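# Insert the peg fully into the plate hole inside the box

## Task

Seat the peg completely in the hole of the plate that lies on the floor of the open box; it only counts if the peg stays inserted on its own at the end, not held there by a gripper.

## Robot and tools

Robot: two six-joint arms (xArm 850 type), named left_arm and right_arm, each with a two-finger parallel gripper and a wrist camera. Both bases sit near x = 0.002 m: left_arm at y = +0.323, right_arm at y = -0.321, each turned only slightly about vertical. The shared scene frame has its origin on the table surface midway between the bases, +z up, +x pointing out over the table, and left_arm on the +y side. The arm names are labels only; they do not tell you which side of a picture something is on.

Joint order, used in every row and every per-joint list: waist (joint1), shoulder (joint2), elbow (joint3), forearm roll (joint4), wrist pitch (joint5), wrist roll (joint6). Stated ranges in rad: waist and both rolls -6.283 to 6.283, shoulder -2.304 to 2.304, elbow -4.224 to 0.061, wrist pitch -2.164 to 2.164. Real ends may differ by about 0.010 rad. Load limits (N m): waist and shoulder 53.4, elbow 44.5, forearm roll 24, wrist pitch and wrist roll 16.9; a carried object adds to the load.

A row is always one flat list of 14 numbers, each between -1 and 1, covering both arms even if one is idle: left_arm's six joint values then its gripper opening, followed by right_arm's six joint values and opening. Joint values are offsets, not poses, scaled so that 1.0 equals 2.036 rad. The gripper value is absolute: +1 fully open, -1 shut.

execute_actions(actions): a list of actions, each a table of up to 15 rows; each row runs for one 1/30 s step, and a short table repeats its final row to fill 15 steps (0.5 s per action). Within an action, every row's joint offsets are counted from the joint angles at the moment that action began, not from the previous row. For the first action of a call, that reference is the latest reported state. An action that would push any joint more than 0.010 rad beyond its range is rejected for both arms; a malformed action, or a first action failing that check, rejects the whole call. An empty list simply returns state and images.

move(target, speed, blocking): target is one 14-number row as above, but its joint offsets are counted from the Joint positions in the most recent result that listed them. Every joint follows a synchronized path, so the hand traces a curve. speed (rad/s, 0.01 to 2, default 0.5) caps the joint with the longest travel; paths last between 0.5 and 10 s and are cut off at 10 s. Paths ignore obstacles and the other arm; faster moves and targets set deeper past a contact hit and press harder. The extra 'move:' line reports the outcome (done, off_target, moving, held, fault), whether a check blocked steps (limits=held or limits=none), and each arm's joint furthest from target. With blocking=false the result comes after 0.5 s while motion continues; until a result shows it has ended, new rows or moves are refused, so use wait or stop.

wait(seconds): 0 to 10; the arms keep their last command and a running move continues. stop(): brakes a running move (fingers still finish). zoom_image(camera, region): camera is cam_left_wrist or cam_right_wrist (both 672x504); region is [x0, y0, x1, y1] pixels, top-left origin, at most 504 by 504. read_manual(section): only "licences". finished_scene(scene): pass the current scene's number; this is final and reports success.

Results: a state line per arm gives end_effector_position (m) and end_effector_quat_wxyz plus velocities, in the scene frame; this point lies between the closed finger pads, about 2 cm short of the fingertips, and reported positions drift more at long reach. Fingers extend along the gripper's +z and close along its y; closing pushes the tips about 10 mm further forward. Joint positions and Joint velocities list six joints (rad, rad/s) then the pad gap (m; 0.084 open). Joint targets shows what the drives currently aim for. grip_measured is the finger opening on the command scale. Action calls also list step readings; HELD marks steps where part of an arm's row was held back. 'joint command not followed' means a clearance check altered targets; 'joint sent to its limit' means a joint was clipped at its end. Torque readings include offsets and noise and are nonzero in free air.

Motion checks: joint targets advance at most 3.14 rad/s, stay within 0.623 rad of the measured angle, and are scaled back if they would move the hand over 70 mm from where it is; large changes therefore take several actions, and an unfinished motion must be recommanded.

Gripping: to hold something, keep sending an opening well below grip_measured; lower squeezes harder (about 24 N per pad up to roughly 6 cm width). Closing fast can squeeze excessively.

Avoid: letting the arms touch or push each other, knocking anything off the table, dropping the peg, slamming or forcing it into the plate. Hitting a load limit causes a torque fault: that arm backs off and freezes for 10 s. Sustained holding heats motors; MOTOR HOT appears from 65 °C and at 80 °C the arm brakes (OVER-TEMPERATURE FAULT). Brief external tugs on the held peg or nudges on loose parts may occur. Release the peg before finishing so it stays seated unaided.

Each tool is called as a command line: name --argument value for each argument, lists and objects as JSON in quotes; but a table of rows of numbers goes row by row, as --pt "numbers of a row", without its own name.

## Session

execute_actions --actions '[]'

Scene clock: 0.00 s.
left_arm: end_effector_position=(+0.4473, +0.3185, +0.2615) grip_measured=+1.00 end_effector_quat_wxyz=(+0.391, +0.718, +0.554, -0.156) end_effector_velocity=(-0.000, -0.000, +0.000) end_effector_angular_velocity=(-0.000, +0.000, +0.000) | right_arm: end_effector_position=(+0.4853, -0.5418, +0.1958) grip_measured=+1.00 end_effector_quat_wxyz=(+0.179, +0.809, +0.525, -0.195) end_effector_velocity=(-0.000, +0.000, -0.000) end_effector_angular_velocity=(-0.001, +0.002, +0.000)
Joint names: [waist, shoulder, elbow, forearm roll, wrist pitch, wrist roll]
Joint positions: left_arm=[ 0.377 -0.289 -0.739 -1.109 -1.006  0.     0.084] | right_arm=[-0.125 -0.498 -1.003 -0.855 -0.74  -0.631  0.084]
Joint velocities: left_arm=[ 0.     0.001  0.001 -0.    -0.    -0.    -0.   ] | right_arm=[ 0.001 -0.     0.     0.    -0.001 -0.     0.   ]
Joint torques (N m, as the arm reports them, + toward a larger angle): no reading
Motor temperatures (°C, as the motors report them): left_arm=[25 24 22 28 24 26] | right_arm=[23 24 24 22 26 24]
Joint targets: left_arm=[0.377 -0.289 -0.739 -1.109 -1.006 0.000] | right_arm=[-0.125 -0.498 -1.003 -0.855 -0.740 -0.631]
camera_calibration (this result's frames):
cam_left_wrist: T_world_to_cam=[[0.923437, -0.0943197, 0.371978, -0.441182], [-0.334351, -0.673492, 0.659256, 0.256389], [0.188344, -0.733152, -0.653463, 0.448719], [0, 0, 0, 1]] pos_world=[0.408615, 0.460043, 0.288306]
cam_right_wrist: T_world_to_cam=[[0.917879, -0.388179, 0.0825533, -0.638245], [-0.376228, -0.784929, 0.49228, -0.269272], [-0.126294, -0.482912, -0.866513, 0.105268], [0, 0, 0, 1]] pos_world=[0.497818, -0.408277, 0.276463]

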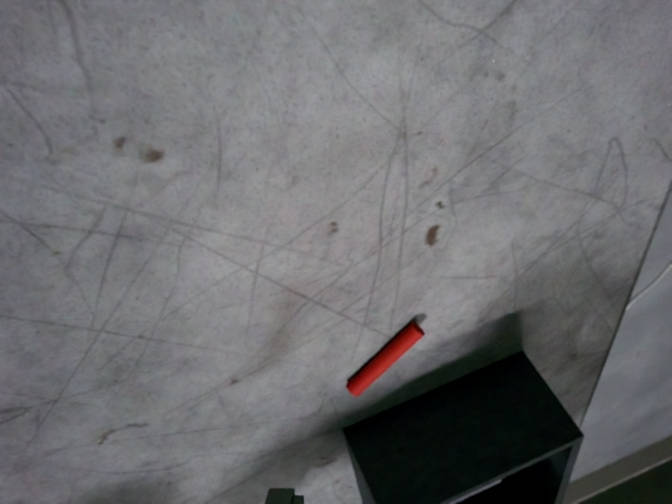

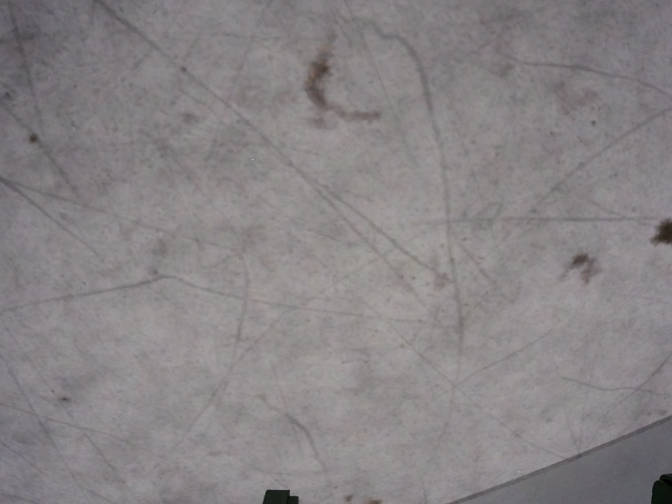

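move --target '[-0.4654,-0.2007,-0.2721,0.5447,0.2016,0.9504,0.2,0.2235,0.2932,0.0535,0.42,-0.1238,0.31,0.3]' --speed 1.1

Scene clock: 19.00 s.
left_arm: end_effector_position=(+0.5314, +0.0134, +0.1497) grip_measured=+0.19 end_effector_quat_wxyz=(-0.000, -0.333, +0.943, +0.000) end_effector_velocity=(-0.001, -0.001, -0.000) end_effector_angular_velocity=(+0.001, -0.000, -0.005) | right_arm: end_effector_position=(+0.3889, -0.2172, +0.4003) grip_measured=+0.29 end_effector_quat_wxyz=(-0.000, +0.991, +0.131, -0.000) end_effector_velocity=(-0.000, +0.000, +0.001) end_effector_angular_velocity=(+0.001, -0.001, -0.002)
Joint names: [waist, shoulder, elbow, forearm roll, wrist pitch, wrist roll]
Joint positions: left_arm=[-0.57  -0.697 -1.292 -0.    -0.596  1.935  0.052] | right_arm=[ 0.329  0.098 -0.894  0.    -0.992  0.     0.056]
Joint velocities: left_arm=[-0.003 -0.001 -0.001  0.002 -0.     0.001  0.   ] | right_arm=[ 0.001  0.002 -0.     0.001 -0.001  0.002 -0.   ]
Joint torques (N m, as the arm reports them, + toward a larger angle): left_arm=[ -0.18  32.46 -15.01   1.7   -0.18   0.28] | right_arm=[  3.61  22.59 -21.1    0.75  -0.28  -0.78]
Motor temperatures (°C, as the motors report them): left_arm=[25 24 22 28 24 26] | right_arm=[23 24 24 22 26 24]
Joint targets: left_arm=[-0.570 -0.698 -1.293 0.000 -0.596 1.935] | right_arm=[0.329 0.099 -0.894 0.000 -0.992 0.000]
move: done; limits=none; left_arm: farthest joint: the waist, 0.001 radians from its target (0.948 radians at the start); right_arm: farthest joint: the waist, 0.001 radians from its target (0.455 radians at the start)
camera_calibration (this result's frames):
cam_left_wrist: T_world_to_cam=[[-0.630051, 0.776237, -0.0221705, 0.366819], [0.776415, 0.630221, 0.000876759, -0.356468], [0.0146529, -0.0166611, -0.999754, 0.270648], [0, 0, 0, 1]] pos_world=[0.503916, -0.0555751, 0.279026]
cam_right_wrist: T_world_to_cam=[[0.256928, -0.966423, -0.00395572, -0.274531], [-0.966375, -0.256867, -0.0117962, 0.394608], [0.010384, 0.00685349, -0.999923, 0.533603], [0, 0, 0, 1]] pos_world=[0.446333, -0.167608, 0.537131]

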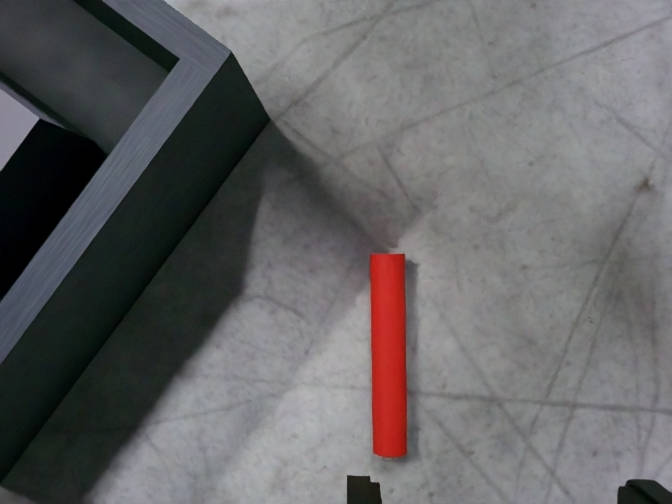

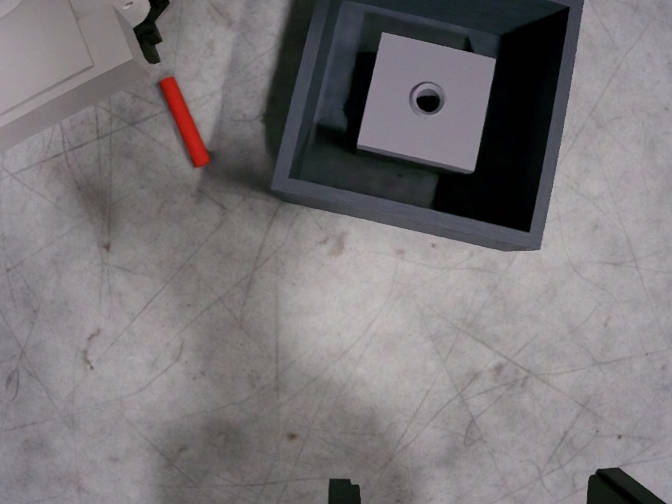

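move --target '[-0.0077,-0.119,-0.0348,0,0.0847,-0.0074,0.2,0,0,0,0,0,0,0.3]' --speed 0.25

execute_actions --actions '[[[0,0,0,0,0,0,-0.4,0,0,0,0,0,0,0.3]],[[0,0,0,0,0,0,-0.9,0,0,0,0,0,0,0.3]]]'

Scene clock: 31.43 s.
left_arm: end_effector_position=(+0.5382, -0.0019, +0.0232) grip_measured=+0.19 end_effector_quat_wxyz=(+0.000, -0.332, +0.943, -0.000) end_effector_velocity=(-0.002, +0.001, -0.003) end_effector_angular_velocity=(+0.002, +0.004, +0.000) | right_arm: end_effector_position=(+0.3889, -0.2172, +0.4003) grip_measured=+0.29 end_effector_quat_wxyz=(-0.000, +0.991, +0.131, -0.000) end_effector_velocity=(+0.000, +0.000, -0.001) end_effector_angular_velocity=(-0.000, +0.001, +0.001)
Joint names: [waist, shoulder, elbow, forearm roll, wrist pitch, wrist roll]
Joint positions: left_arm=[-0.585 -0.939 -1.363 -0.    -0.423  1.92   0.052] | right_arm=[ 0.329  0.098 -0.894  0.    -0.992  0.     0.056]
Joint velocities: left_arm=[-0.    -0.004  0.002  0.     0.002 -0.     0.   ] | right_arm=[ 0.    -0.001  0.    -0.     0.    -0.001 -0.   ]
Joint torques (N m, as the arm reports them, + toward a larger angle): left_arm=[  0.84  35.12 -13.03   1.62  -0.17   0.26] | right_arm=[  4.63  20.61 -20.13  -0.63  -0.44  -0.51]
Motor temperatures (°C, as the motors report them): left_arm=[25 24 22 28 24 26] | right_arm=[23 24 25 22 26 24]
Joint targets: left_arm=[-0.585 -0.940 -1.363 -0.000 -0.423 1.920] | right_arm=[0.329 0.098 -0.894 0.000 -0.992 0.000]
move: done; limits=none; left_arm: farthest joint: the waist, 0.000 radians from its target (0.016 radians at the start); right_arm: farthest joint: the waist, 0.000 radians from its target (0.000 radians at the start)
camera_calibration (this result's frames):
cam_left_wrist: T_world_to_cam=[[-0.629573, 0.776584, -0.023566, 0.379975], [0.776778, 0.629773, 0.00142574, -0.352193], [0.0159484, -0.0174079, -0.999721, 0.143182], [0, 0, 0, 1]] pos_world=[0.510514, -0.0707888, 0.152599]
cam_right_wrist: T_world_to_cam=[[0.256928, -0.966422, -0.00395586, -0.274531], [-0.966375, -0.256867, -0.0117966, 0.394609], [0.0103844, 0.00685372, -0.999923, 0.533603], [0, 0, 0, 1]] pos_world=[0.446333, -0.167608, 0.537131]

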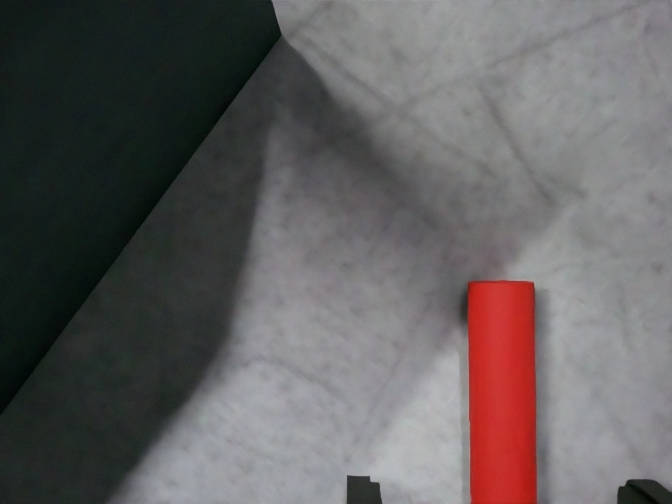

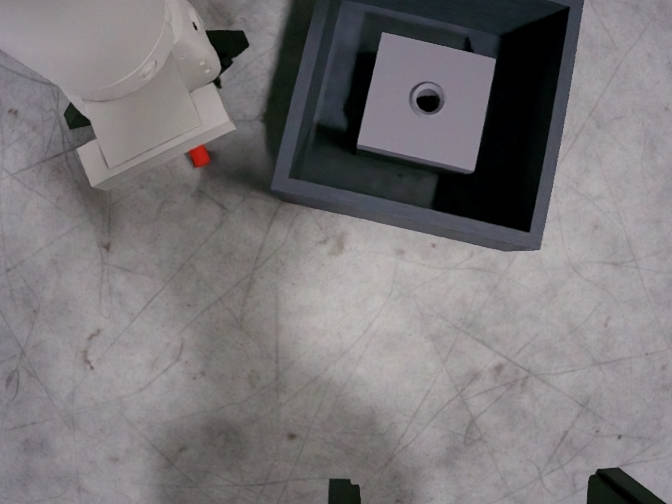

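Scene clock: 32.43 s.
left_arm: end_effector_position=(+0.5382, -0.0019, +0.0233) grip_measured=-0.69 end_effector_quat_wxyz=(+0.000, -0.332, +0.943, -0.000) end_effector_velocity=(-0.000, +0.000, -0.000) end_effector_angular_velocity=(+0.001, +0.001, -0.001) | right_arm: end_effector_position=(+0.3889, -0.2172, +0.4003) grip_measured=+0.29 end_effector_quat_wxyz=(-0.000, +0.991, +0.131, -0.000) end_effector_velocity=(+0.000, +0.000, -0.000) end_effector_angular_velocity=(+0.000, -0.000, -0.001)
Joint names: [waist, shoulder, elbow, forearm roll, wrist pitch, wrist roll]
Joint positions: left_arm=[-0.585 -0.939 -1.363 -0.    -0.423  1.92   0.013] | right_arm=[ 0.329  0.098 -0.894  0.    -0.992  0.     0.056]
Joint velocities: left_arm=[ 0.    -0.     0.001  0.    -0.001  0.     0.   ] | right_arm=[ 0.    -0.    -0.     0.     0.001  0.001 -0.   ]
Joint torques (N m, as the arm reports them, + toward a larger angle): left_arm=[  0.64  35.86 -12.8    1.27  -0.14   0.32] | right_arm=[  6.41  24.28 -21.19  -0.44  -0.39  -0.76]
Motor temperatures (°C, as the motors report them): left_arm=[25 24 22 28 24 26] | right_arm=[23 24 25 22 26 24]
Joint targets: left_arm=[-0.585 -0.939 -1.363 -0.000 -0.423 1.920] | right_arm=[0.329 0.098 -0.894 0.000 -0.992 0.000]
Step readings (joint positions; steps 1 to 15: 1st action; 16 to 30: 2nd action):
0: left_arm=[-0.585 -0.939 -1.363 -0.000 -0.423 1.920] | right_arm=[0.329 0.098 -0.894 0.000 -0.992 0.000]
1: left_arm=[-0.585 -0.939 -1.363 -0.000 -0.423 1.920] | right_arm=[0.329 0.098 -0.894 0.000 -0.992 0.000]
2: left_arm=[-0.585 -0.939 -1.363 -0.000 -0.423 1.920] | right_arm=[0.329 0.098 -0.894 0.000 -0.992 0.000]
4: left_arm=[-0.585 -0.939 -1.363 -0.000 -0.423 1.920] | right_arm=[0.329 0.098 -0.894 0.000 -0.992 0.000]
8: left_arm=[-0.585 -0.939 -1.363 -0.000 -0.423 1.920] | right_arm=[0.329 0.098 -0.894 0.000 -0.992 0.000]
15: left_arm=[-0.585 -0.939 -1.363 -0.000 -0.423 1.920] | right_arm=[0.329 0.098 -0.894 0.000 -0.992 0.000]
16: left_arm=[-0.585 -0.939 -1.363 -0.000 -0.423 1.920] | right_arm=[0.329 0.098 -0.894 0.000 -0.992 0.000]
17: left_arm=[-0.585 -0.939 -1.363 -0.000 -0.423 1.920] | right_arm=[0.329 0.098 -0.894 0.000 -0.992 0.000]
19: left_arm=[-0.585 -0.939 -1.363 -0.000 -0.423 1.920] | right_arm=[0.329 0.098 -0.894 0.000 -0.992 0.000]
23: left_arm=[-0.585 -0.939 -1.363 -0.000 -0.423 1.920] | right_arm=[0.329 0.098 -0.894 0.000 -0.992 0.000]
30: Joint positions above
camera_calibration (this result's frames):
cam_left_wrist: T_world_to_cam=[[-0.629573, 0.776583, -0.0235887, 0.379986], [0.776777, 0.629774, 0.00143409, -0.352197], [0.0159692, -0.0174203, -0.999721, 0.143183], [0, 0, 0, 1]] pos_world=[0.510521, -0.070792, 0.152612]
cam_right_wrist: T_world_to_cam=[[0.256928, -0.966422, -0.00395593, -0.274531], [-0.966375, -0.256867, -0.0117967, 0.394609], [0.0103844, 0.0068538, -0.999923, 0.533603], [0, 0, 0, 1]] pos_world=[0.446333, -0.167608, 0.537131]

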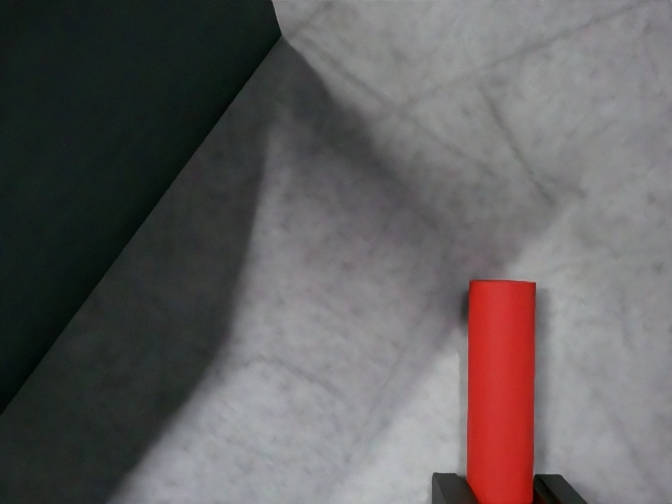

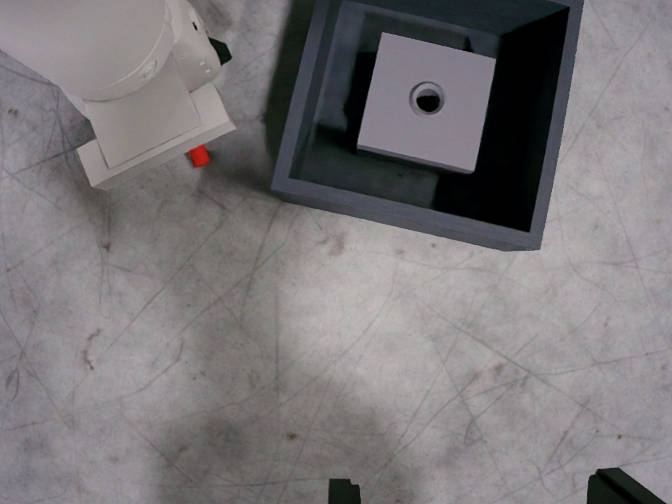

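move --target '[0,0.191,0.129,0,-0.0133,0,-0.9,0,0,0,0,0,0,0.3]' --speed 0.5

move --target '[-0.0393,0.0747,0.337,0,0.9843,-0.943,-0.9,0.1645,-0.1868,-0.223,0,-0.0361,0.6007,0.3]' --speed 1.0

Scene clock: 44.57 s.
left_arm: end_effector_position=(+0.4971, +0.0230, +0.1682) grip_measured=-0.69 end_effector_quat_wxyz=(+0.032, -0.332, +0.942, -0.038) end_effector_velocity=(+0.001, -0.000, +0.002) end_effector_angular_velocity=(-0.002, -0.003, +0.001) | right_arm: end_effector_position=(+0.3889, -0.2172, +0.4003) grip_measured=+0.29 end_effector_quat_wxyz=(-0.000, +0.991, +0.131, -0.000) end_effector_velocity=(-0.000, -0.000, +0.000) end_effector_angular_velocity=(-0.000, +0.002, -0.000)
Joint names: [waist, shoulder, elbow, forearm roll, wrist pitch, wrist roll]
Joint positions: left_arm=[-0.585 -0.551 -1.101 -0.    -0.451  1.92   0.013] | right_arm=[ 0.329  0.098 -0.894  0.    -0.992  0.     0.056]
Joint velocities: left_arm=[-0.     0.004 -0.    -0.    -0.001 -0.001 -0.   ] | right_arm=[ 0.     0.    -0.     0.    -0.002  0.     0.   ]
Joint torques (N m, as the arm reports them, + toward a larger angle): left_arm=[  0.81  28.07 -15.07   1.93  -0.04   0.24] | right_arm=[  4.26  24.21 -20.79  -0.18  -0.19  -0.64]
Motor temperatures (°C, as the motors report them): left_arm=[25 25 22 28 24 26] | right_arm=[23 24 25 22 26 24]
Joint targets: left_arm=[-0.585 -0.550 -1.101 -0.000 -0.451 1.920] | right_arm=[0.329 0.098 -0.894 0.000 -0.992 0.000]
move: done; limits=none; left_arm: farthest joint: the shoulder, 0.001 radians from its target (0.389 radians at the start); right_arm: farthest joint: the waist, 0.000 radians from its target (0.000 radians at the start)
camera_calibration (this result's frames):
cam_left_wrist: T_world_to_cam=[[-0.623653, 0.773007, -0.116261, 0.35098], [0.775249, 0.630696, 0.0348015, -0.341031], [0.100227, -0.0684271, -0.992609, 0.247306], [0, 0, 0, 1]] pos_world=[0.458487, -0.0393006, 0.298152]
cam_right_wrist: T_world_to_cam=[[0.256928, -0.966422, -0.00395598, -0.27453], [-0.966375, -0.256867, -0.0117967, 0.394609], [0.0103844, 0.00685386, -0.999923, 0.533603], [0, 0, 0, 1]] pos_world=[0.446333, -0.167608, 0.537131]

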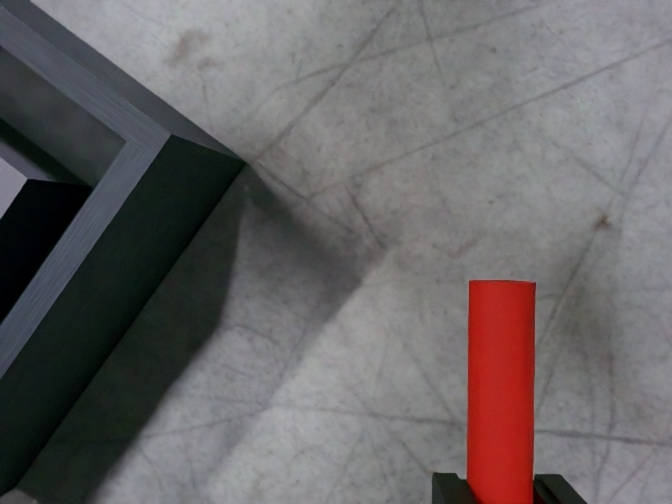

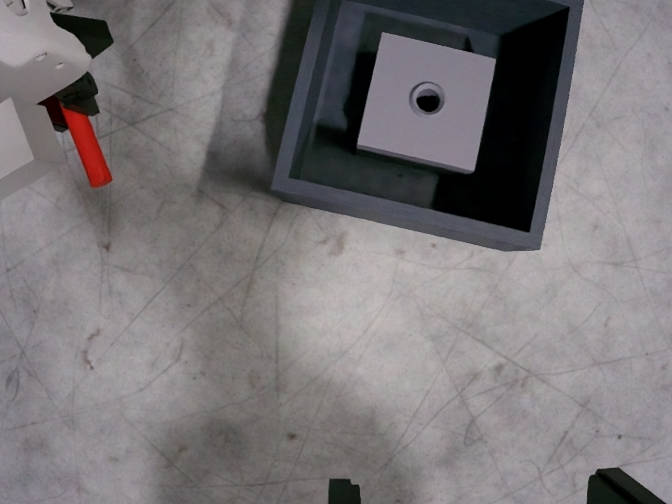

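Scene clock: 47.27 s.
left_arm: end_effector_position=(+0.4504, -0.0003, +0.2995) grip_measured=-0.69 end_effector_quat_wxyz=(+0.217, +0.673, -0.217, +0.672) end_effector_velocity=(-0.001, +0.001, -0.000) end_effector_angular_velocity=(-0.001, +0.001, +0.000) | right_arm: end_effector_position=(+0.4601, -0.0095, +0.4194) grip_measured=+0.29 end_effector_quat_wxyz=(-0.000, +0.952, -0.307, +0.000) end_effector_velocity=(+0.000, +0.000, -0.000) end_effector_angular_velocity=(+0.000, -0.000, -0.001)
Joint names: [waist, shoulder, elbow, forearm roll, wrist pitch, wrist roll]
Joint positions: left_arm=[-0.665 -0.399 -0.415 -0.     1.553  0.     0.013] | right_arm=[ 0.664 -0.282 -1.348  0.    -1.066  1.223  0.056]
Joint velocities: left_arm=[ 0.     0.     0.002 -0.     0.001 -0.002 -0.   ] | right_arm=[ 0.    -0.001 -0.     0.     0.     0.001  0.   ]
Joint torques (N m, as the arm reports them, + toward a larger angle): left_arm=[ 0.55 19.48 -7.2   1.69  1.14  0.35] | right_arm=[  3.54  35.41 -20.5   -0.18  -0.63  -0.61]
Motor temperatures (°C, as the motors report them): left_arm=[25 25 22 28 24 26] | right_arm=[23 24 25 22 26 24]
Joint targets: left_arm=[-0.665 -0.399 -0.415 -0.000 1.553 -0.000] | right_arm=[0.664 -0.282 -1.348 0.000 -1.066 1.223]
move: done; limits=none; left_arm: farthest joint: the waist, 0.000 radians from its target (0.080 radians at the start); right_arm: farthest joint: the shoulder, 0.001 radians from its target (0.381 radians at the start)
camera_calibration (this result's frames):
cam_left_wrist: T_world_to_cam=[[-0.56558, -0.824687, 0.00322592, 0.292637], [-0.00430046, -0.000962348, -0.99999, 0.366087], [0.824682, -0.565588, -0.00300224, -0.242165], [0, 0, 0, 1]] pos_world=[0.366794, 0.10472, 0.364412]
cam_right_wrist: T_world_to_cam=[[-0.587586, -0.809151, -0.00406841, 0.298071], [-0.809073, 0.587589, -0.0118662, 0.452656], [0.0119921, -0.00368078, -0.999921, 0.549714], [0, 0, 0, 1]] pos_world=[0.534782, -0.0227679, 0.556255]

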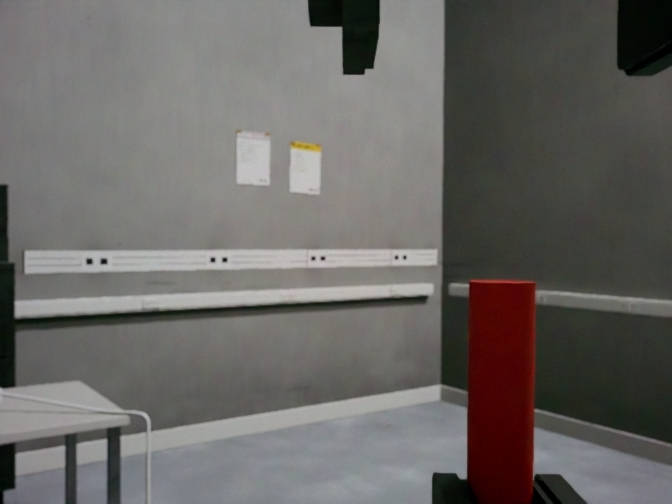

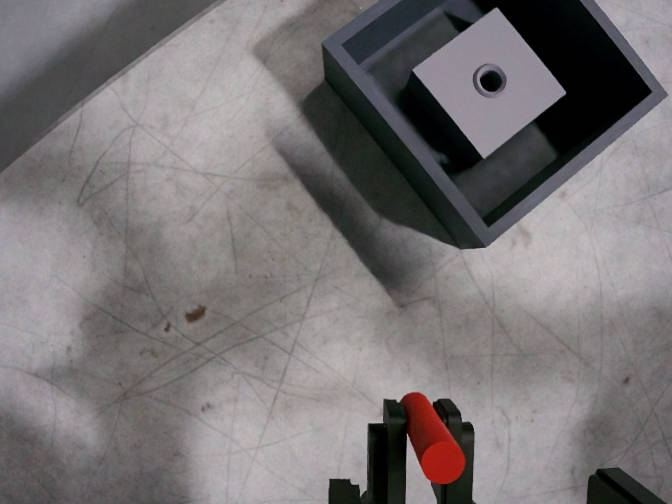

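move --target '[0,0,0,0,0,0,-0.9,0,-0.0213,0.0496,0,0.0709,0,0]' --speed 0.2

execute_actions --actions '[[[0,0,0,0,0,0,-0.9,0,0,0,0,0,0,-0.5]],[[0,0,0,0,0,0,-0.9,0,0,0,0,0,0,-0.9]]]'

Scene clock: 55.73 s.
left_arm: end_effector_position=(+0.4504, -0.0003, +0.2995) grip_measured=-0.69 end_effector_quat_wxyz=(+0.217, +0.673, -0.217, +0.672) end_effector_velocity=(-0.000, +0.000, -0.000) end_effector_angular_velocity=(-0.000, +0.001, -0.000) | right_arm: end_effector_position=(+0.4608, -0.0090, +0.3512) grip_measured=-0.01 end_effector_quat_wxyz=(-0.000, +0.952, -0.307, +0.000) end_effector_velocity=(-0.000, -0.000, -0.001) end_effector_angular_velocity=(-0.001, +0.001, -0.001)
Joint names: [waist, shoulder, elbow, forearm roll, wrist pitch, wrist roll]
Joint positions: left_arm=[-0.665 -0.399 -0.415 -0.     1.553  0.     0.013] | right_arm=[ 0.664 -0.325 -1.247  0.    -0.922  1.223  0.044]
Joint velocities: left_arm=[-0.    -0.     0.001 -0.     0.    -0.001 -0.   ] | right_arm=[-0.    -0.001  0.002 -0.     0.001  0.     0.   ]
Joint torques (N m, as the arm reports them, + toward a larger angle): left_arm=[ 0.51 18.92 -7.49  1.78  1.19  0.34] | right_arm=[  3.62  36.1  -20.69   0.47  -0.2   -0.6 ]
Motor temperatures (°C, as the motors report them): left_arm=[25 25 22 28 24 26] | right_arm=[23 24 25 22 26 24]
Joint targets: left_arm=[-0.665 -0.399 -0.415 -0.000 1.553 0.000] | right_arm=[0.664 -0.325 -1.247 0.000 -0.921 1.223]
move: done; limits=none; left_arm: farthest joint: the waist, 0.000 radians from its target (0.000 radians at the start); right_arm: farthest joint: the waist, 0.000 radians from its target (0.000 radians at the start)
camera_calibration (this result's frames):
cam_left_wrist: T_world_to_cam=[[-0.56558, -0.824687, 0.00322603, 0.292637], [-0.00430071, -0.000962302, -0.99999, 0.366087], [0.824682, -0.565588, -0.00300249, -0.242165], [0, 0, 0, 1]] pos_world=[0.366793, 0.10472, 0.364412]
cam_right_wrist: T_world_to_cam=[[-0.587592, -0.809146, -0.00432222, 0.29866], [-0.809065, 0.587598, -0.0119587, 0.452155], [0.0122161, -0.0035299, -0.999919, 0.48145], [0, 0, 0, 1]] pos_world=[0.535431, -0.0223262, 0.488109]

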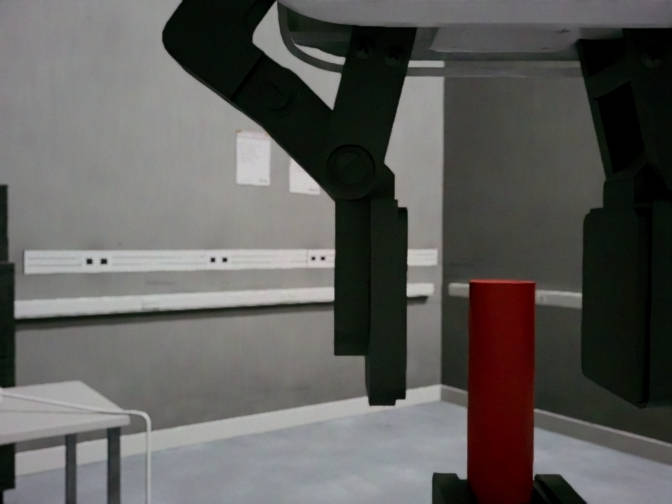

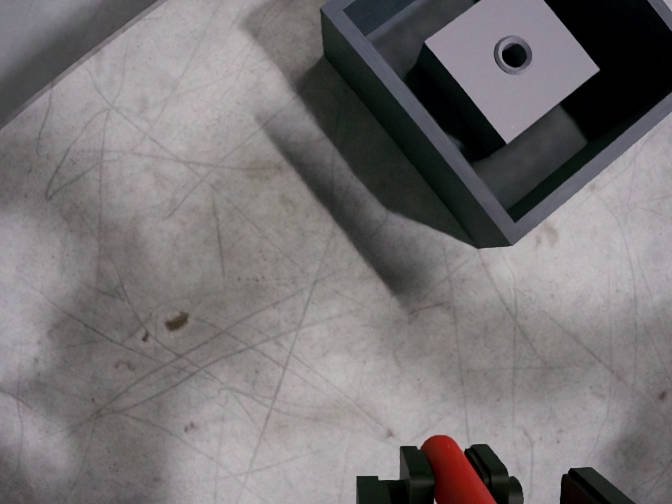

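Scene clock: 56.73 s.
left_arm: end_effector_position=(+0.4504, -0.0003, +0.2994) grip_measured=-0.69 end_effector_quat_wxyz=(+0.217, +0.674, -0.217, +0.672) end_effector_velocity=(-0.000, -0.000, +0.000) end_effector_angular_velocity=(+0.001, -0.001, -0.000) | right_arm: end_effector_position=(+0.4608, -0.0091, +0.3512) grip_measured=-0.69 end_effector_quat_wxyz=(-0.000, +0.952, -0.307, +0.000) end_effector_velocity=(+0.000, -0.000, +0.000) end_effector_angular_velocity=(+0.000, -0.000, -0.001)
Joint names: [waist, shoulder, elbow, forearm roll, wrist pitch, wrist roll]
Joint positions: left_arm=[-0.665 -0.399 -0.415 -0.     1.553  0.     0.013] | right_arm=[ 0.664 -0.325 -1.247  0.    -0.922  1.223  0.013]
Joint velocities: left_arm=[ 0.     0.001  0.     0.    -0.     0.001 -0.   ] | right_arm=[-0.    -0.    -0.    -0.    -0.     0.001  0.   ]
Joint torques (N m, as the arm reports them, + toward a larger angle): left_arm=[-0.48 19.36 -7.83  2.04  1.32  0.36] | right_arm=[  5.24  32.94 -20.77   0.02   0.18  -0.62]
Motor temperatures (°C, as the motors report them): left_arm=[25 25 22 28 24 26] | right_arm=[23 24 25 22 26 24]
Joint targets: left_arm=[-0.665 -0.399 -0.415 -0.000 1.553 0.000] | right_arm=[0.664 -0.325 -1.247 0.000 -0.922 1.223]
Step readings (joint positions; steps 1 to 15: 1st action; 16 to 30: 2nd action):
0: left_arm=[-0.665 -0.399 -0.415 -0.000 1.553 0.000] | right_arm=[0.664 -0.325 -1.247 0.000 -0.922 1.223]
1: left_arm=[-0.665 -0.399 -0.415 -0.000 1.553 0.000] | right_arm=[0.664 -0.325 -1.247 0.000 -0.922 1.223]
2: left_arm=[-0.665 -0.399 -0.415 -0.000 1.553 0.000] | right_arm=[0.664 -0.325 -1.247 0.000 -0.922 1.223]
4: left_arm=[-0.665 -0.399 -0.415 -0.000 1.553 0.000] | right_arm=[0.664 -0.325 -1.247 0.000 -0.922 1.223]
8: left_arm=[-0.665 -0.399 -0.415 -0.000 1.553 0.000] | right_arm=[0.664 -0.325 -1.247 0.000 -0.922 1.223]
15: left_arm=[-0.665 -0.399 -0.415 -0.000 1.553 0.000] | right_arm=[0.664 -0.325 -1.247 0.000 -0.922 1.223]
16: left_arm=[-0.665 -0.399 -0.415 -0.000 1.553 0.000] | right_arm=[0.664 -0.325 -1.247 0.000 -0.922 1.223]
17: left_arm=[-0.665 -0.399 -0.415 -0.000 1.553 0.000] | right_arm=[0.664 -0.325 -1.247 0.000 -0.922 1.223]
19: left_arm=[-0.665 -0.399 -0.415 -0.000 1.553 0.000] | right_arm=[0.664 -0.325 -1.247 0.000 -0.922 1.223]
23: left_arm=[-0.665 -0.399 -0.415 -0.000 1.553 0.000] | right_arm=[0.664 -0.325 -1.247 0.000 -0.922 1.223]
30: Joint positions above
camera_calibration (this result's frames):
cam_left_wrist: T_world_to_cam=[[-0.565482, -0.824754, 0.0032567, 0.292628], [-0.00439866, -0.000932764, -0.99999, 0.366099], [0.824749, -0.565491, -0.00310035, -0.242155], [0, 0, 0, 1]] pos_world=[0.366803, 0.104751, 0.364391]
cam_right_wrist: T_world_to_cam=[[-0.587598, -0.809143, -0.00407051, 0.2985], [-0.809064, 0.5876, -0.0118874, 0.452118], [0.0120105, -0.00369172, -0.999921, 0.481529], [0, 0, 0, 1]] pos_world=[0.535407, -0.0223577, 0.48808]

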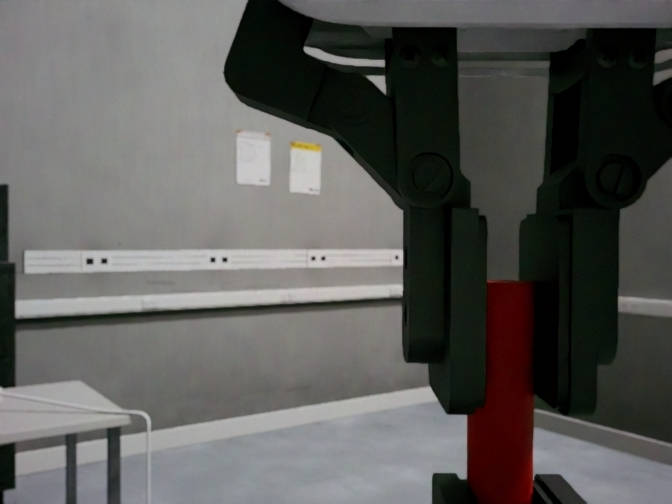

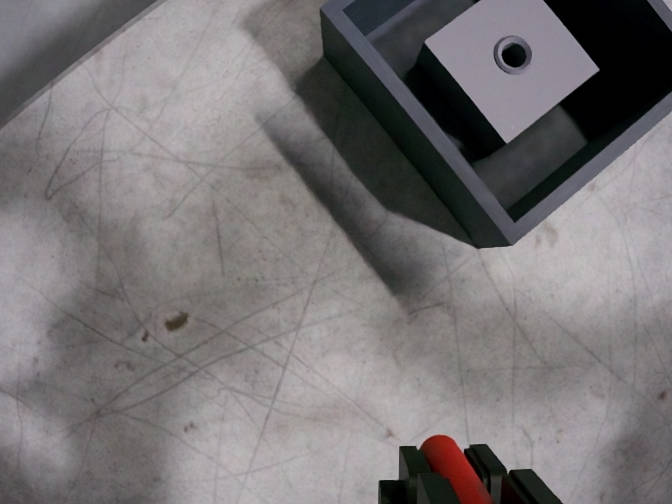

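execute_actions --actions '[[[0,0,0,0,0,0,0.2,0,0,0,0,0,0,-0.9]],[[0,0.042,0.084,0,0.042,0,0.2,0,0,0,0,0,0,-0.9]]]'

move --target '[0.15,0,0,0,0,0,0.2,-0.1925,-0.0946,0.0131,0,0.1078,-0.531,-0.9]' --speed 0.8

move --target '[0,0,0,0,0,0,0.2,0,-0.0649,0.0166,0,0.0815,0,-0.9]' --speed 0.2

zoom_image --camera "cam_right_wrist" --region '[320,330,552,504]'

Scene clock: 66.83 s.
left_arm: end_effector_position=(+0.3957, +0.0391, +0.2994) grip_measured=+0.19 end_effector_quat_wxyz=(+0.217, +0.673, -0.217, +0.673) end_effector_velocity=(-0.003, +0.002, -0.000) end_effector_angular_velocity=(+0.001, +0.001, -0.000) | right_arm: end_effector_position=(+0.4608, -0.0091, +0.3512) grip_measured=-0.69 end_effector_quat_wxyz=(-0.000, +0.952, -0.307, +0.000) end_effector_velocity=(-0.000, -0.000, -0.000) end_effector_angular_velocity=(-0.001, +0.001, +0.001)
Joint names: [waist, shoulder, elbow, forearm roll, wrist pitch, wrist roll]
Joint positions: left_arm=[-0.665 -0.314 -0.245 -0.     1.638  0.     0.052] | right_arm=[ 0.664 -0.325 -1.247  0.    -0.922  1.223  0.013]
Joint velocities: left_arm=[-0.     0.003  0.008  0.     0.004  0.     0.   ] | right_arm=[ 0.    -0.     0.     0.    -0.001 -0.001 -0.   ]
Joint torques (N m, as the arm reports them, + toward a larger angle): left_arm=[ 0.99 15.3  -5.58  1.68  1.06  0.19] | right_arm=[  7.19  36.98 -20.28   0.16  -0.14  -0.44]
Motor temperatures (°C, as the motors report them): left_arm=[25 25 22 28 24 26] | right_arm=[23 24 25 22 26 24]
Joint targets: left_arm=[-0.665 -0.313 -0.244 -0.000 1.638 0.000] | right_arm=[0.664 -0.325 -1.247 0.000 -0.922 1.223]
Step readings (joint positions; steps 1 to 15: 1st action; 16 to 30: 2nd action):
0: left_arm=[-0.665 -0.399 -0.415 -0.000 1.553 0.000] | right_arm=[0.664 -0.325 -1.247 0.000 -0.922 1.223]
1: left_arm=[-0.665 -0.399 -0.415 -0.000 1.553 0.000] | right_arm=[0.664 -0.325 -1.247 0.000 -0.921 1.223]
2: left_arm=[-0.665 -0.399 -0.415 0.000 1.553 0.000] | right_arm=[0.664 -0.325 -1.247 0.000 -0.921 1.223]
4: left_arm=[-0.666 -0.399 -0.415 0.000 1.553 0.000] | right_arm=[0.664 -0.325 -1.247 0.000 -0.920 1.223]
8: left_arm=[-0.665 -0.399 -0.415 -0.000 1.553 0.000] | right_arm=[0.664 -0.325 -1.247 0.000 -0.921 1.223]
15: left_arm=[-0.665 -0.399 -0.415 -0.000 1.553 0.000] | right_arm=[0.664 -0.325 -1.247 0.000 -0.922 1.223]
16: left_arm=[-0.665 -0.399 -0.415 -0.000 1.553 0.000] | right_arm=[0.664 -0.325 -1.247 0.000 -0.922 1.223]
17: left_arm=[-0.665 -0.396 -0.409 -0.000 1.557 0.000] | right_arm=[0.664 -0.325 -1.247 0.000 -0.922 1.223]
19: left_arm=[-0.665 -0.370 -0.359 -0.000 1.583 0.000] | right_arm=[0.664 -0.325 -1.247 0.000 -0.922 1.223]
23: left_arm=[-0.665 -0.321 -0.257 -0.000 1.630 0.000] | right_arm=[0.664 -0.325 -1.247 0.000 -0.922 1.223]
30: Joint positions above
camera_calibration (this result's frames):
cam_left_wrist: T_world_to_cam=[[-0.565564, -0.824698, 0.00323442, 0.294197], [-0.00395619, -0.00120882, -0.999991, 0.365667], [0.824695, -0.565572, -0.002579, -0.174885], [0, 0, 0, 1]] pos_world=[0.312061, 0.144156, 0.364261]
cam_right_wrist: T_world_to_cam=[[-0.587595, -0.809144, -0.00420895, 0.298588], [-0.809065, 0.587599, -0.0119274, 0.452139], [0.0121241, -0.00360315, -0.99992, 0.481485], [0, 0, 0, 1]] pos_world=[0.53542, -0.0223408, 0.488096]

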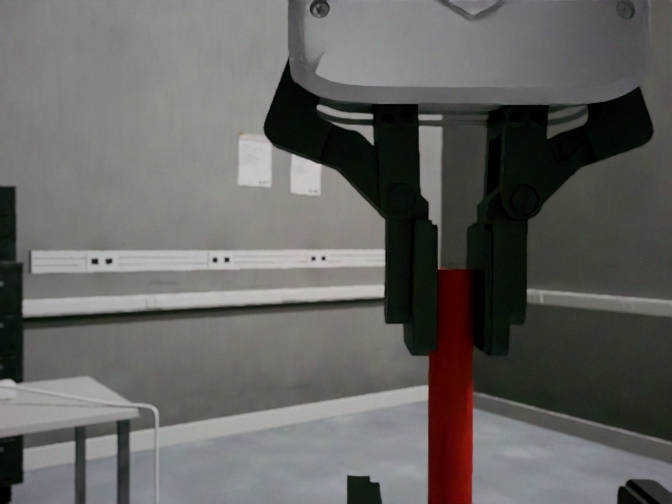

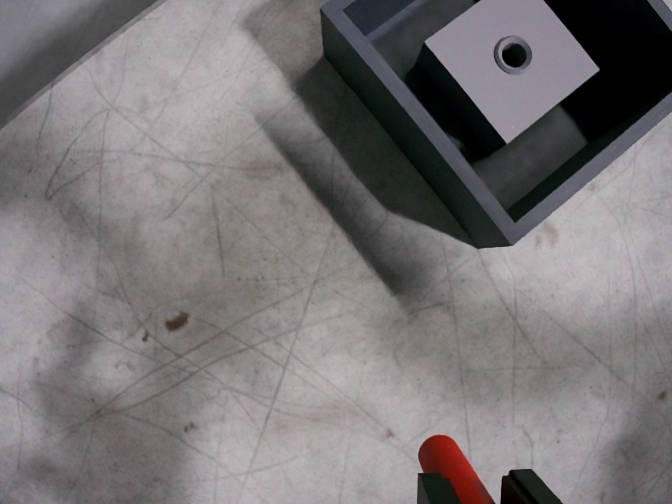

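Scene clock: 68.80 s.
left_arm: end_effector_position=(+0.4627, +0.1706, +0.2994) grip_measured=+0.19 end_effector_quat_wxyz=(+0.112, +0.699, -0.112, +0.698) end_effector_velocity=(-0.000, +0.000, -0.000) end_effector_angular_velocity=(+0.000, +0.001, +0.001) | right_arm: end_effector_position=(+0.5729, -0.2019, +0.2304) grip_measured=-0.69 end_effector_quat_wxyz=(-0.000, +0.999, +0.032, +0.000) end_effector_velocity=(+0.000, -0.001, -0.000) end_effector_angular_velocity=(+0.000, -0.000, -0.001)
Joint names: [waist, shoulder, elbow, forearm roll, wrist pitch, wrist roll]
Joint positions: left_arm=[-0.36  -0.314 -0.245 -0.     1.638  0.     0.052] | right_arm=[ 0.273 -0.517 -1.22   0.    -0.702  0.142  0.013]
Joint velocities: left_arm=[ 0.001 -0.     0.     0.    -0.    -0.     0.   ] | right_arm=[-0.002 -0.     0.     0.     0.001 -0.001  0.   ]
Joint torques (N m, as the arm reports them, + toward a larger angle): left_arm=[ 0.36 15.65 -5.52  1.24  1.24  0.28] | right_arm=[  5.75  39.45 -19.5    0.4   -0.36  -0.68]
Motor temperatures (°C, as the motors report them): left_arm=[25 25 22 28 24 26] | right_arm=[23 24 25 22 26 24]
Joint targets: left_arm=[-0.360 -0.314 -0.245 -0.000 1.638 0.000] | right_arm=[0.272 -0.518 -1.220 0.000 -0.702 0.142]
move: done; limits=none; left_arm: farthest joint: the waist, 0.000 radians from its target (0.306 radians at the start); right_arm: farthest joint: the waist, 0.000 radians from its target (0.392 radians at the start)
camera_calibration (this result's frames):
cam_left_wrist: T_world_to_cam=[[-0.291599, -0.956535, 0.00323428, 0.336246], [-0.00340802, -0.00234229, -0.999991, 0.366031], [0.956535, -0.291607, -0.00257688, -0.263554], [0, 0, 0, 1]] pos_world=[0.351395, 0.245634, 0.364261]
cam_right_wrist: T_world_to_cam=[[0.0609422, -0.998133, -0.00403914, -0.201824], [-0.998066, -0.0608875, -0.0125111, 0.632207], [0.0122418, 0.00479378, -0.999914, 0.360275], [0, 0, 0, 1]] pos_world=[0.638873, -0.164681, 0.367338]

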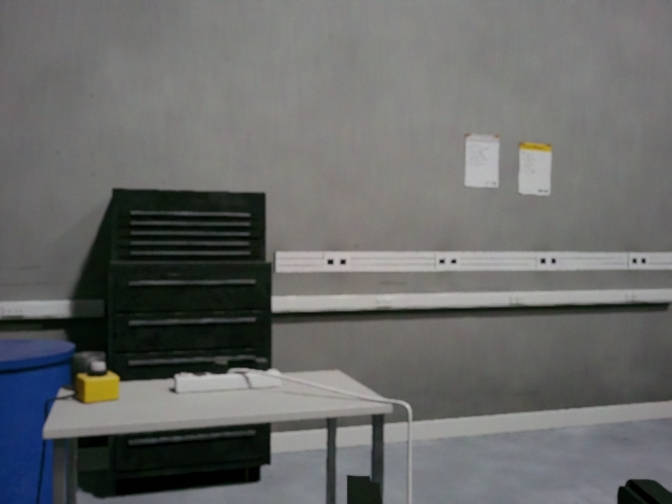

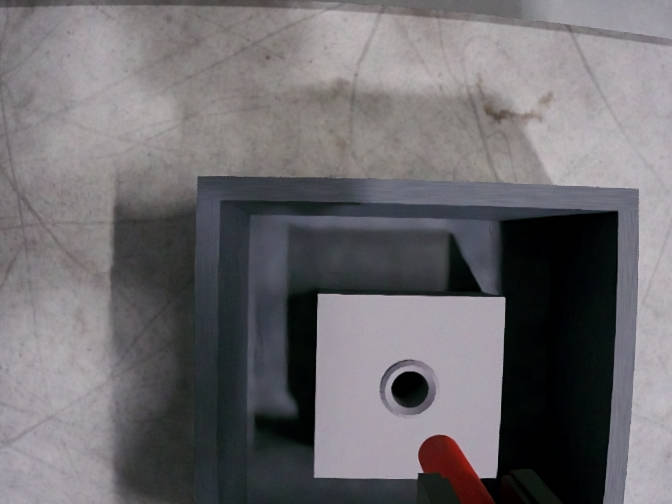

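Scene clock: 70.10 s.
left_arm: end_effector_position=(+0.4627, +0.1706, +0.2994) grip_measured=+0.19 end_effector_quat_wxyz=(+0.112, +0.699, -0.112, +0.698) end_effector_velocity=(-0.000, +0.000, -0.000) end_effector_angular_velocity=(-0.000, +0.001, +0.000) | right_arm: end_effector_position=(+0.5730, -0.2019, +0.1410) grip_measured=-0.69 end_effector_quat_wxyz=(-0.000, +0.999, +0.032, +0.000) end_effector_velocity=(-0.001, -0.000, -0.001) end_effector_angular_velocity=(-0.001, +0.003, -0.001)
Joint names: [waist, shoulder, elbow, forearm roll, wrist pitch, wrist roll]
Joint positions: left_arm=[-0.36  -0.314 -0.245 -0.     1.638  0.     0.052] | right_arm=[ 0.273 -0.649 -1.187  0.    -0.536  0.142  0.013]
Joint velocities: left_arm=[ 0.     0.     0.     0.    -0.001 -0.001  0.   ] | right_arm=[ 0.    -0.001  0.001 -0.    -0.     0.001 -0.   ]
Joint torques (N m, as the arm reports them, + toward a larger angle): left_arm=[ 0.69 15.41 -5.62  1.41  1.25  0.23] | right_arm=[  5.79  38.88 -16.13  -0.05  -0.45  -0.5 ]
Motor temperatures (°C, as the motors report them): left_arm=[25 25 22 28 24 26] | right_arm=[23 24 25 22 26 24]
Joint targets: left_arm=[-0.360 -0.314 -0.245 -0.000 1.638 0.000] | right_arm=[0.273 -0.649 -1.187 0.000 -0.536 0.142]
move: done; limits=none; left_arm: farthest joint: the waist, 0.000 radians from its target (0.000 radians at the start); right_arm: farthest joint: the elbow, 0.001 radians from its target (0.034 radians at the start)
camera_calibration (this result's frames):
cam_left_wrist: T_world_to_cam=[[-0.291599, -0.956535, 0.00323435, 0.336246], [-0.00340828, -0.00234227, -0.999991, 0.366031], [0.956535, -0.291607, -0.00257714, -0.263554], [0, 0, 0, 1]] pos_world=[0.351395, 0.245634, 0.364261]
cam_right_wrist: T_world_to_cam=[[0.0609362, -0.998133, -0.00407725, -0.202167], [-0.998063, -0.0608795, -0.0128187, 0.631205], [0.0125466, 0.00485048, -0.99991, 0.270702], [0, 0, 0, 1]] pos_world=[0.638905, -0.164675, 0.277944]

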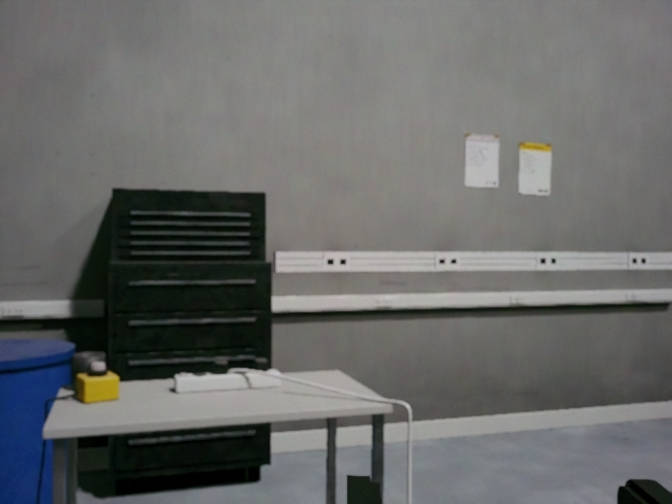

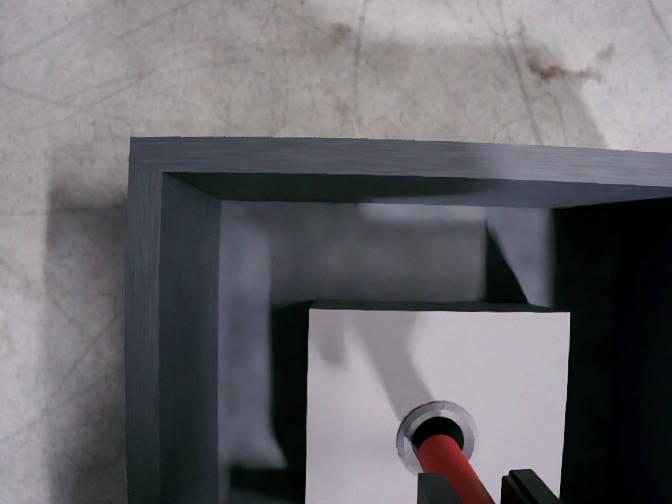

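Region (320, 330, 552, 504) of cam_right_wrist's 672x504 image, scaled by 2.172, with more detail than that image has; it fills the top 378 rows of this view, and the rest is white.

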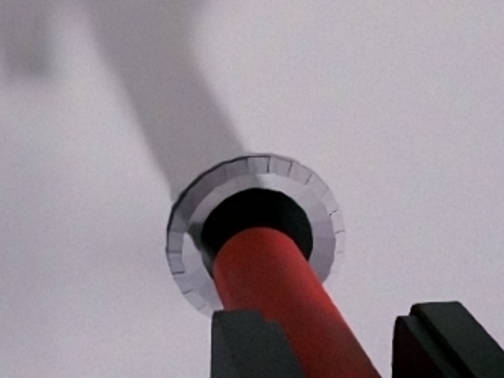

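move --target '[0,0,0,0,0,0,0.2,-0.0016,-0.0165,0.0005,0,0.017,0,-0.9]' --speed 0.04

zoom_image --camera "cam_right_wrist" --region '[320,330,552,504]'

Scene clock: 76.77 s.
left_arm: end_effector_position=(+0.4627, +0.1706, +0.2994) grip_measured=+0.19 end_effector_quat_wxyz=(+0.112, +0.699, -0.112, +0.698) end_effector_velocity=(-0.000, -0.000, +0.000) end_effector_angular_velocity=(+0.000, -0.001, -0.000) | right_arm: end_effector_position=(+0.5735, -0.2037, +0.1212) grip_measured=-0.69 end_effector_quat_wxyz=(-0.000, +1.000, +0.030, +0.001) end_effector_velocity=(-0.000, -0.000, -0.001) end_effector_angular_velocity=(-0.000, +0.001, +0.001)
Joint names: [waist, shoulder, elbow, forearm roll, wrist pitch, wrist roll]
Joint positions: left_arm=[-0.36  -0.314 -0.245 -0.     1.638  0.     0.052] | right_arm=[ 0.269 -0.683 -1.186  0.    -0.502  0.142  0.013]
Joint velocities: left_arm=[-0.     0.     0.     0.     0.     0.001 -0.   ] | right_arm=[-0.    -0.001  0.    -0.     0.    -0.001 -0.   ]
Joint torques (N m, as the arm reports them, + toward a larger angle): left_arm=[ 0.55 15.14 -5.43  1.59  1.13  0.33] | right_arm=[  5.49  39.1  -16.1   -0.17  -0.28  -0.69]
Motor temperatures (°C, as the motors report them): left_arm=[25 25 22 28 24 26] | right_arm=[23 24 25 22 26 24]
Joint targets: left_arm=[-0.360 -0.314 -0.245 -0.000 1.638 0.000] | right_arm=[0.269 -0.683 -1.186 0.000 -0.502 0.142]
move: done; limits=none; left_arm: farthest joint: the waist, 0.000 radians from its target (0.000 radians at the start); right_arm: farthest joint: the wrist pitch, 0.001 radians from its target (0.035 radians at the start)
camera_calibration (this result's frames):
cam_left_wrist: T_world_to_cam=[[-0.291599, -0.956535, 0.00323414, 0.336246], [-0.00340831, -0.00234204, -0.999991, 0.366031], [0.956535, -0.291607, -0.00257723, -0.263554], [0, 0, 0, 1]] pos_world=[0.351395, 0.245634, 0.364261]
cam_right_wrist: T_world_to_cam=[[0.0576985, -0.998326, -0.00409276, -0.20228], [-0.998254, -0.0576413, -0.0129277, 0.632131], [0.0126702, 0.00483152, -0.999908, 0.250811], [0, 0, 0, 1]] pos_world=[0.63952, -0.166716, 0.258133]

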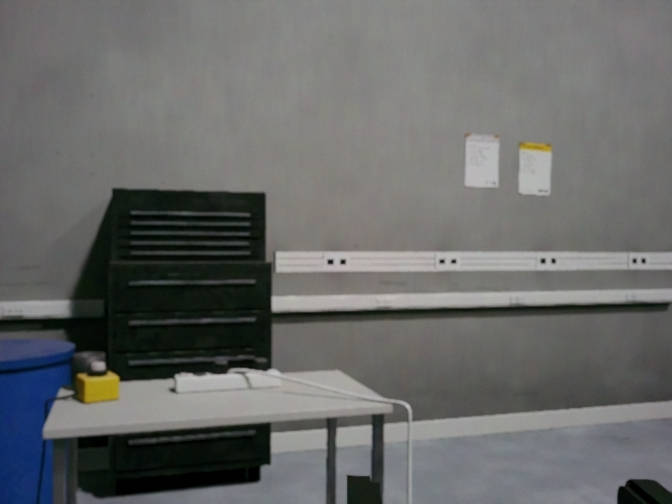

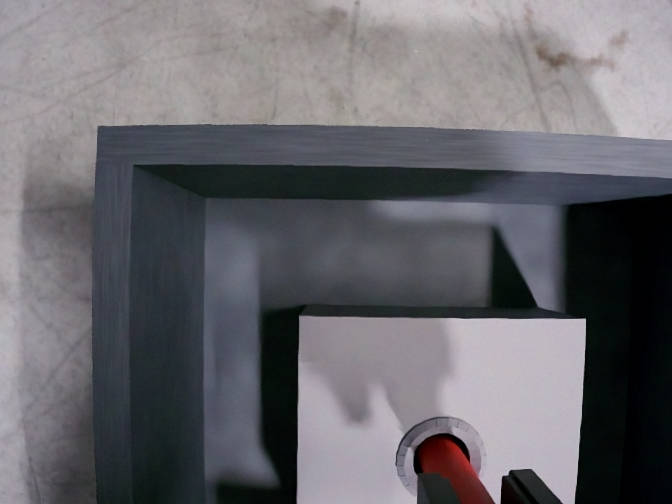

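Region (320, 330, 552, 504) of cam_right_wrist's 672x504 image, scaled by 2.172, with more detail than that image has; it fills the top 378 rows of this view, and the rest is white.

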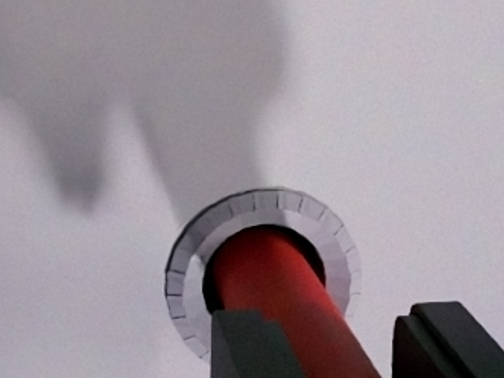

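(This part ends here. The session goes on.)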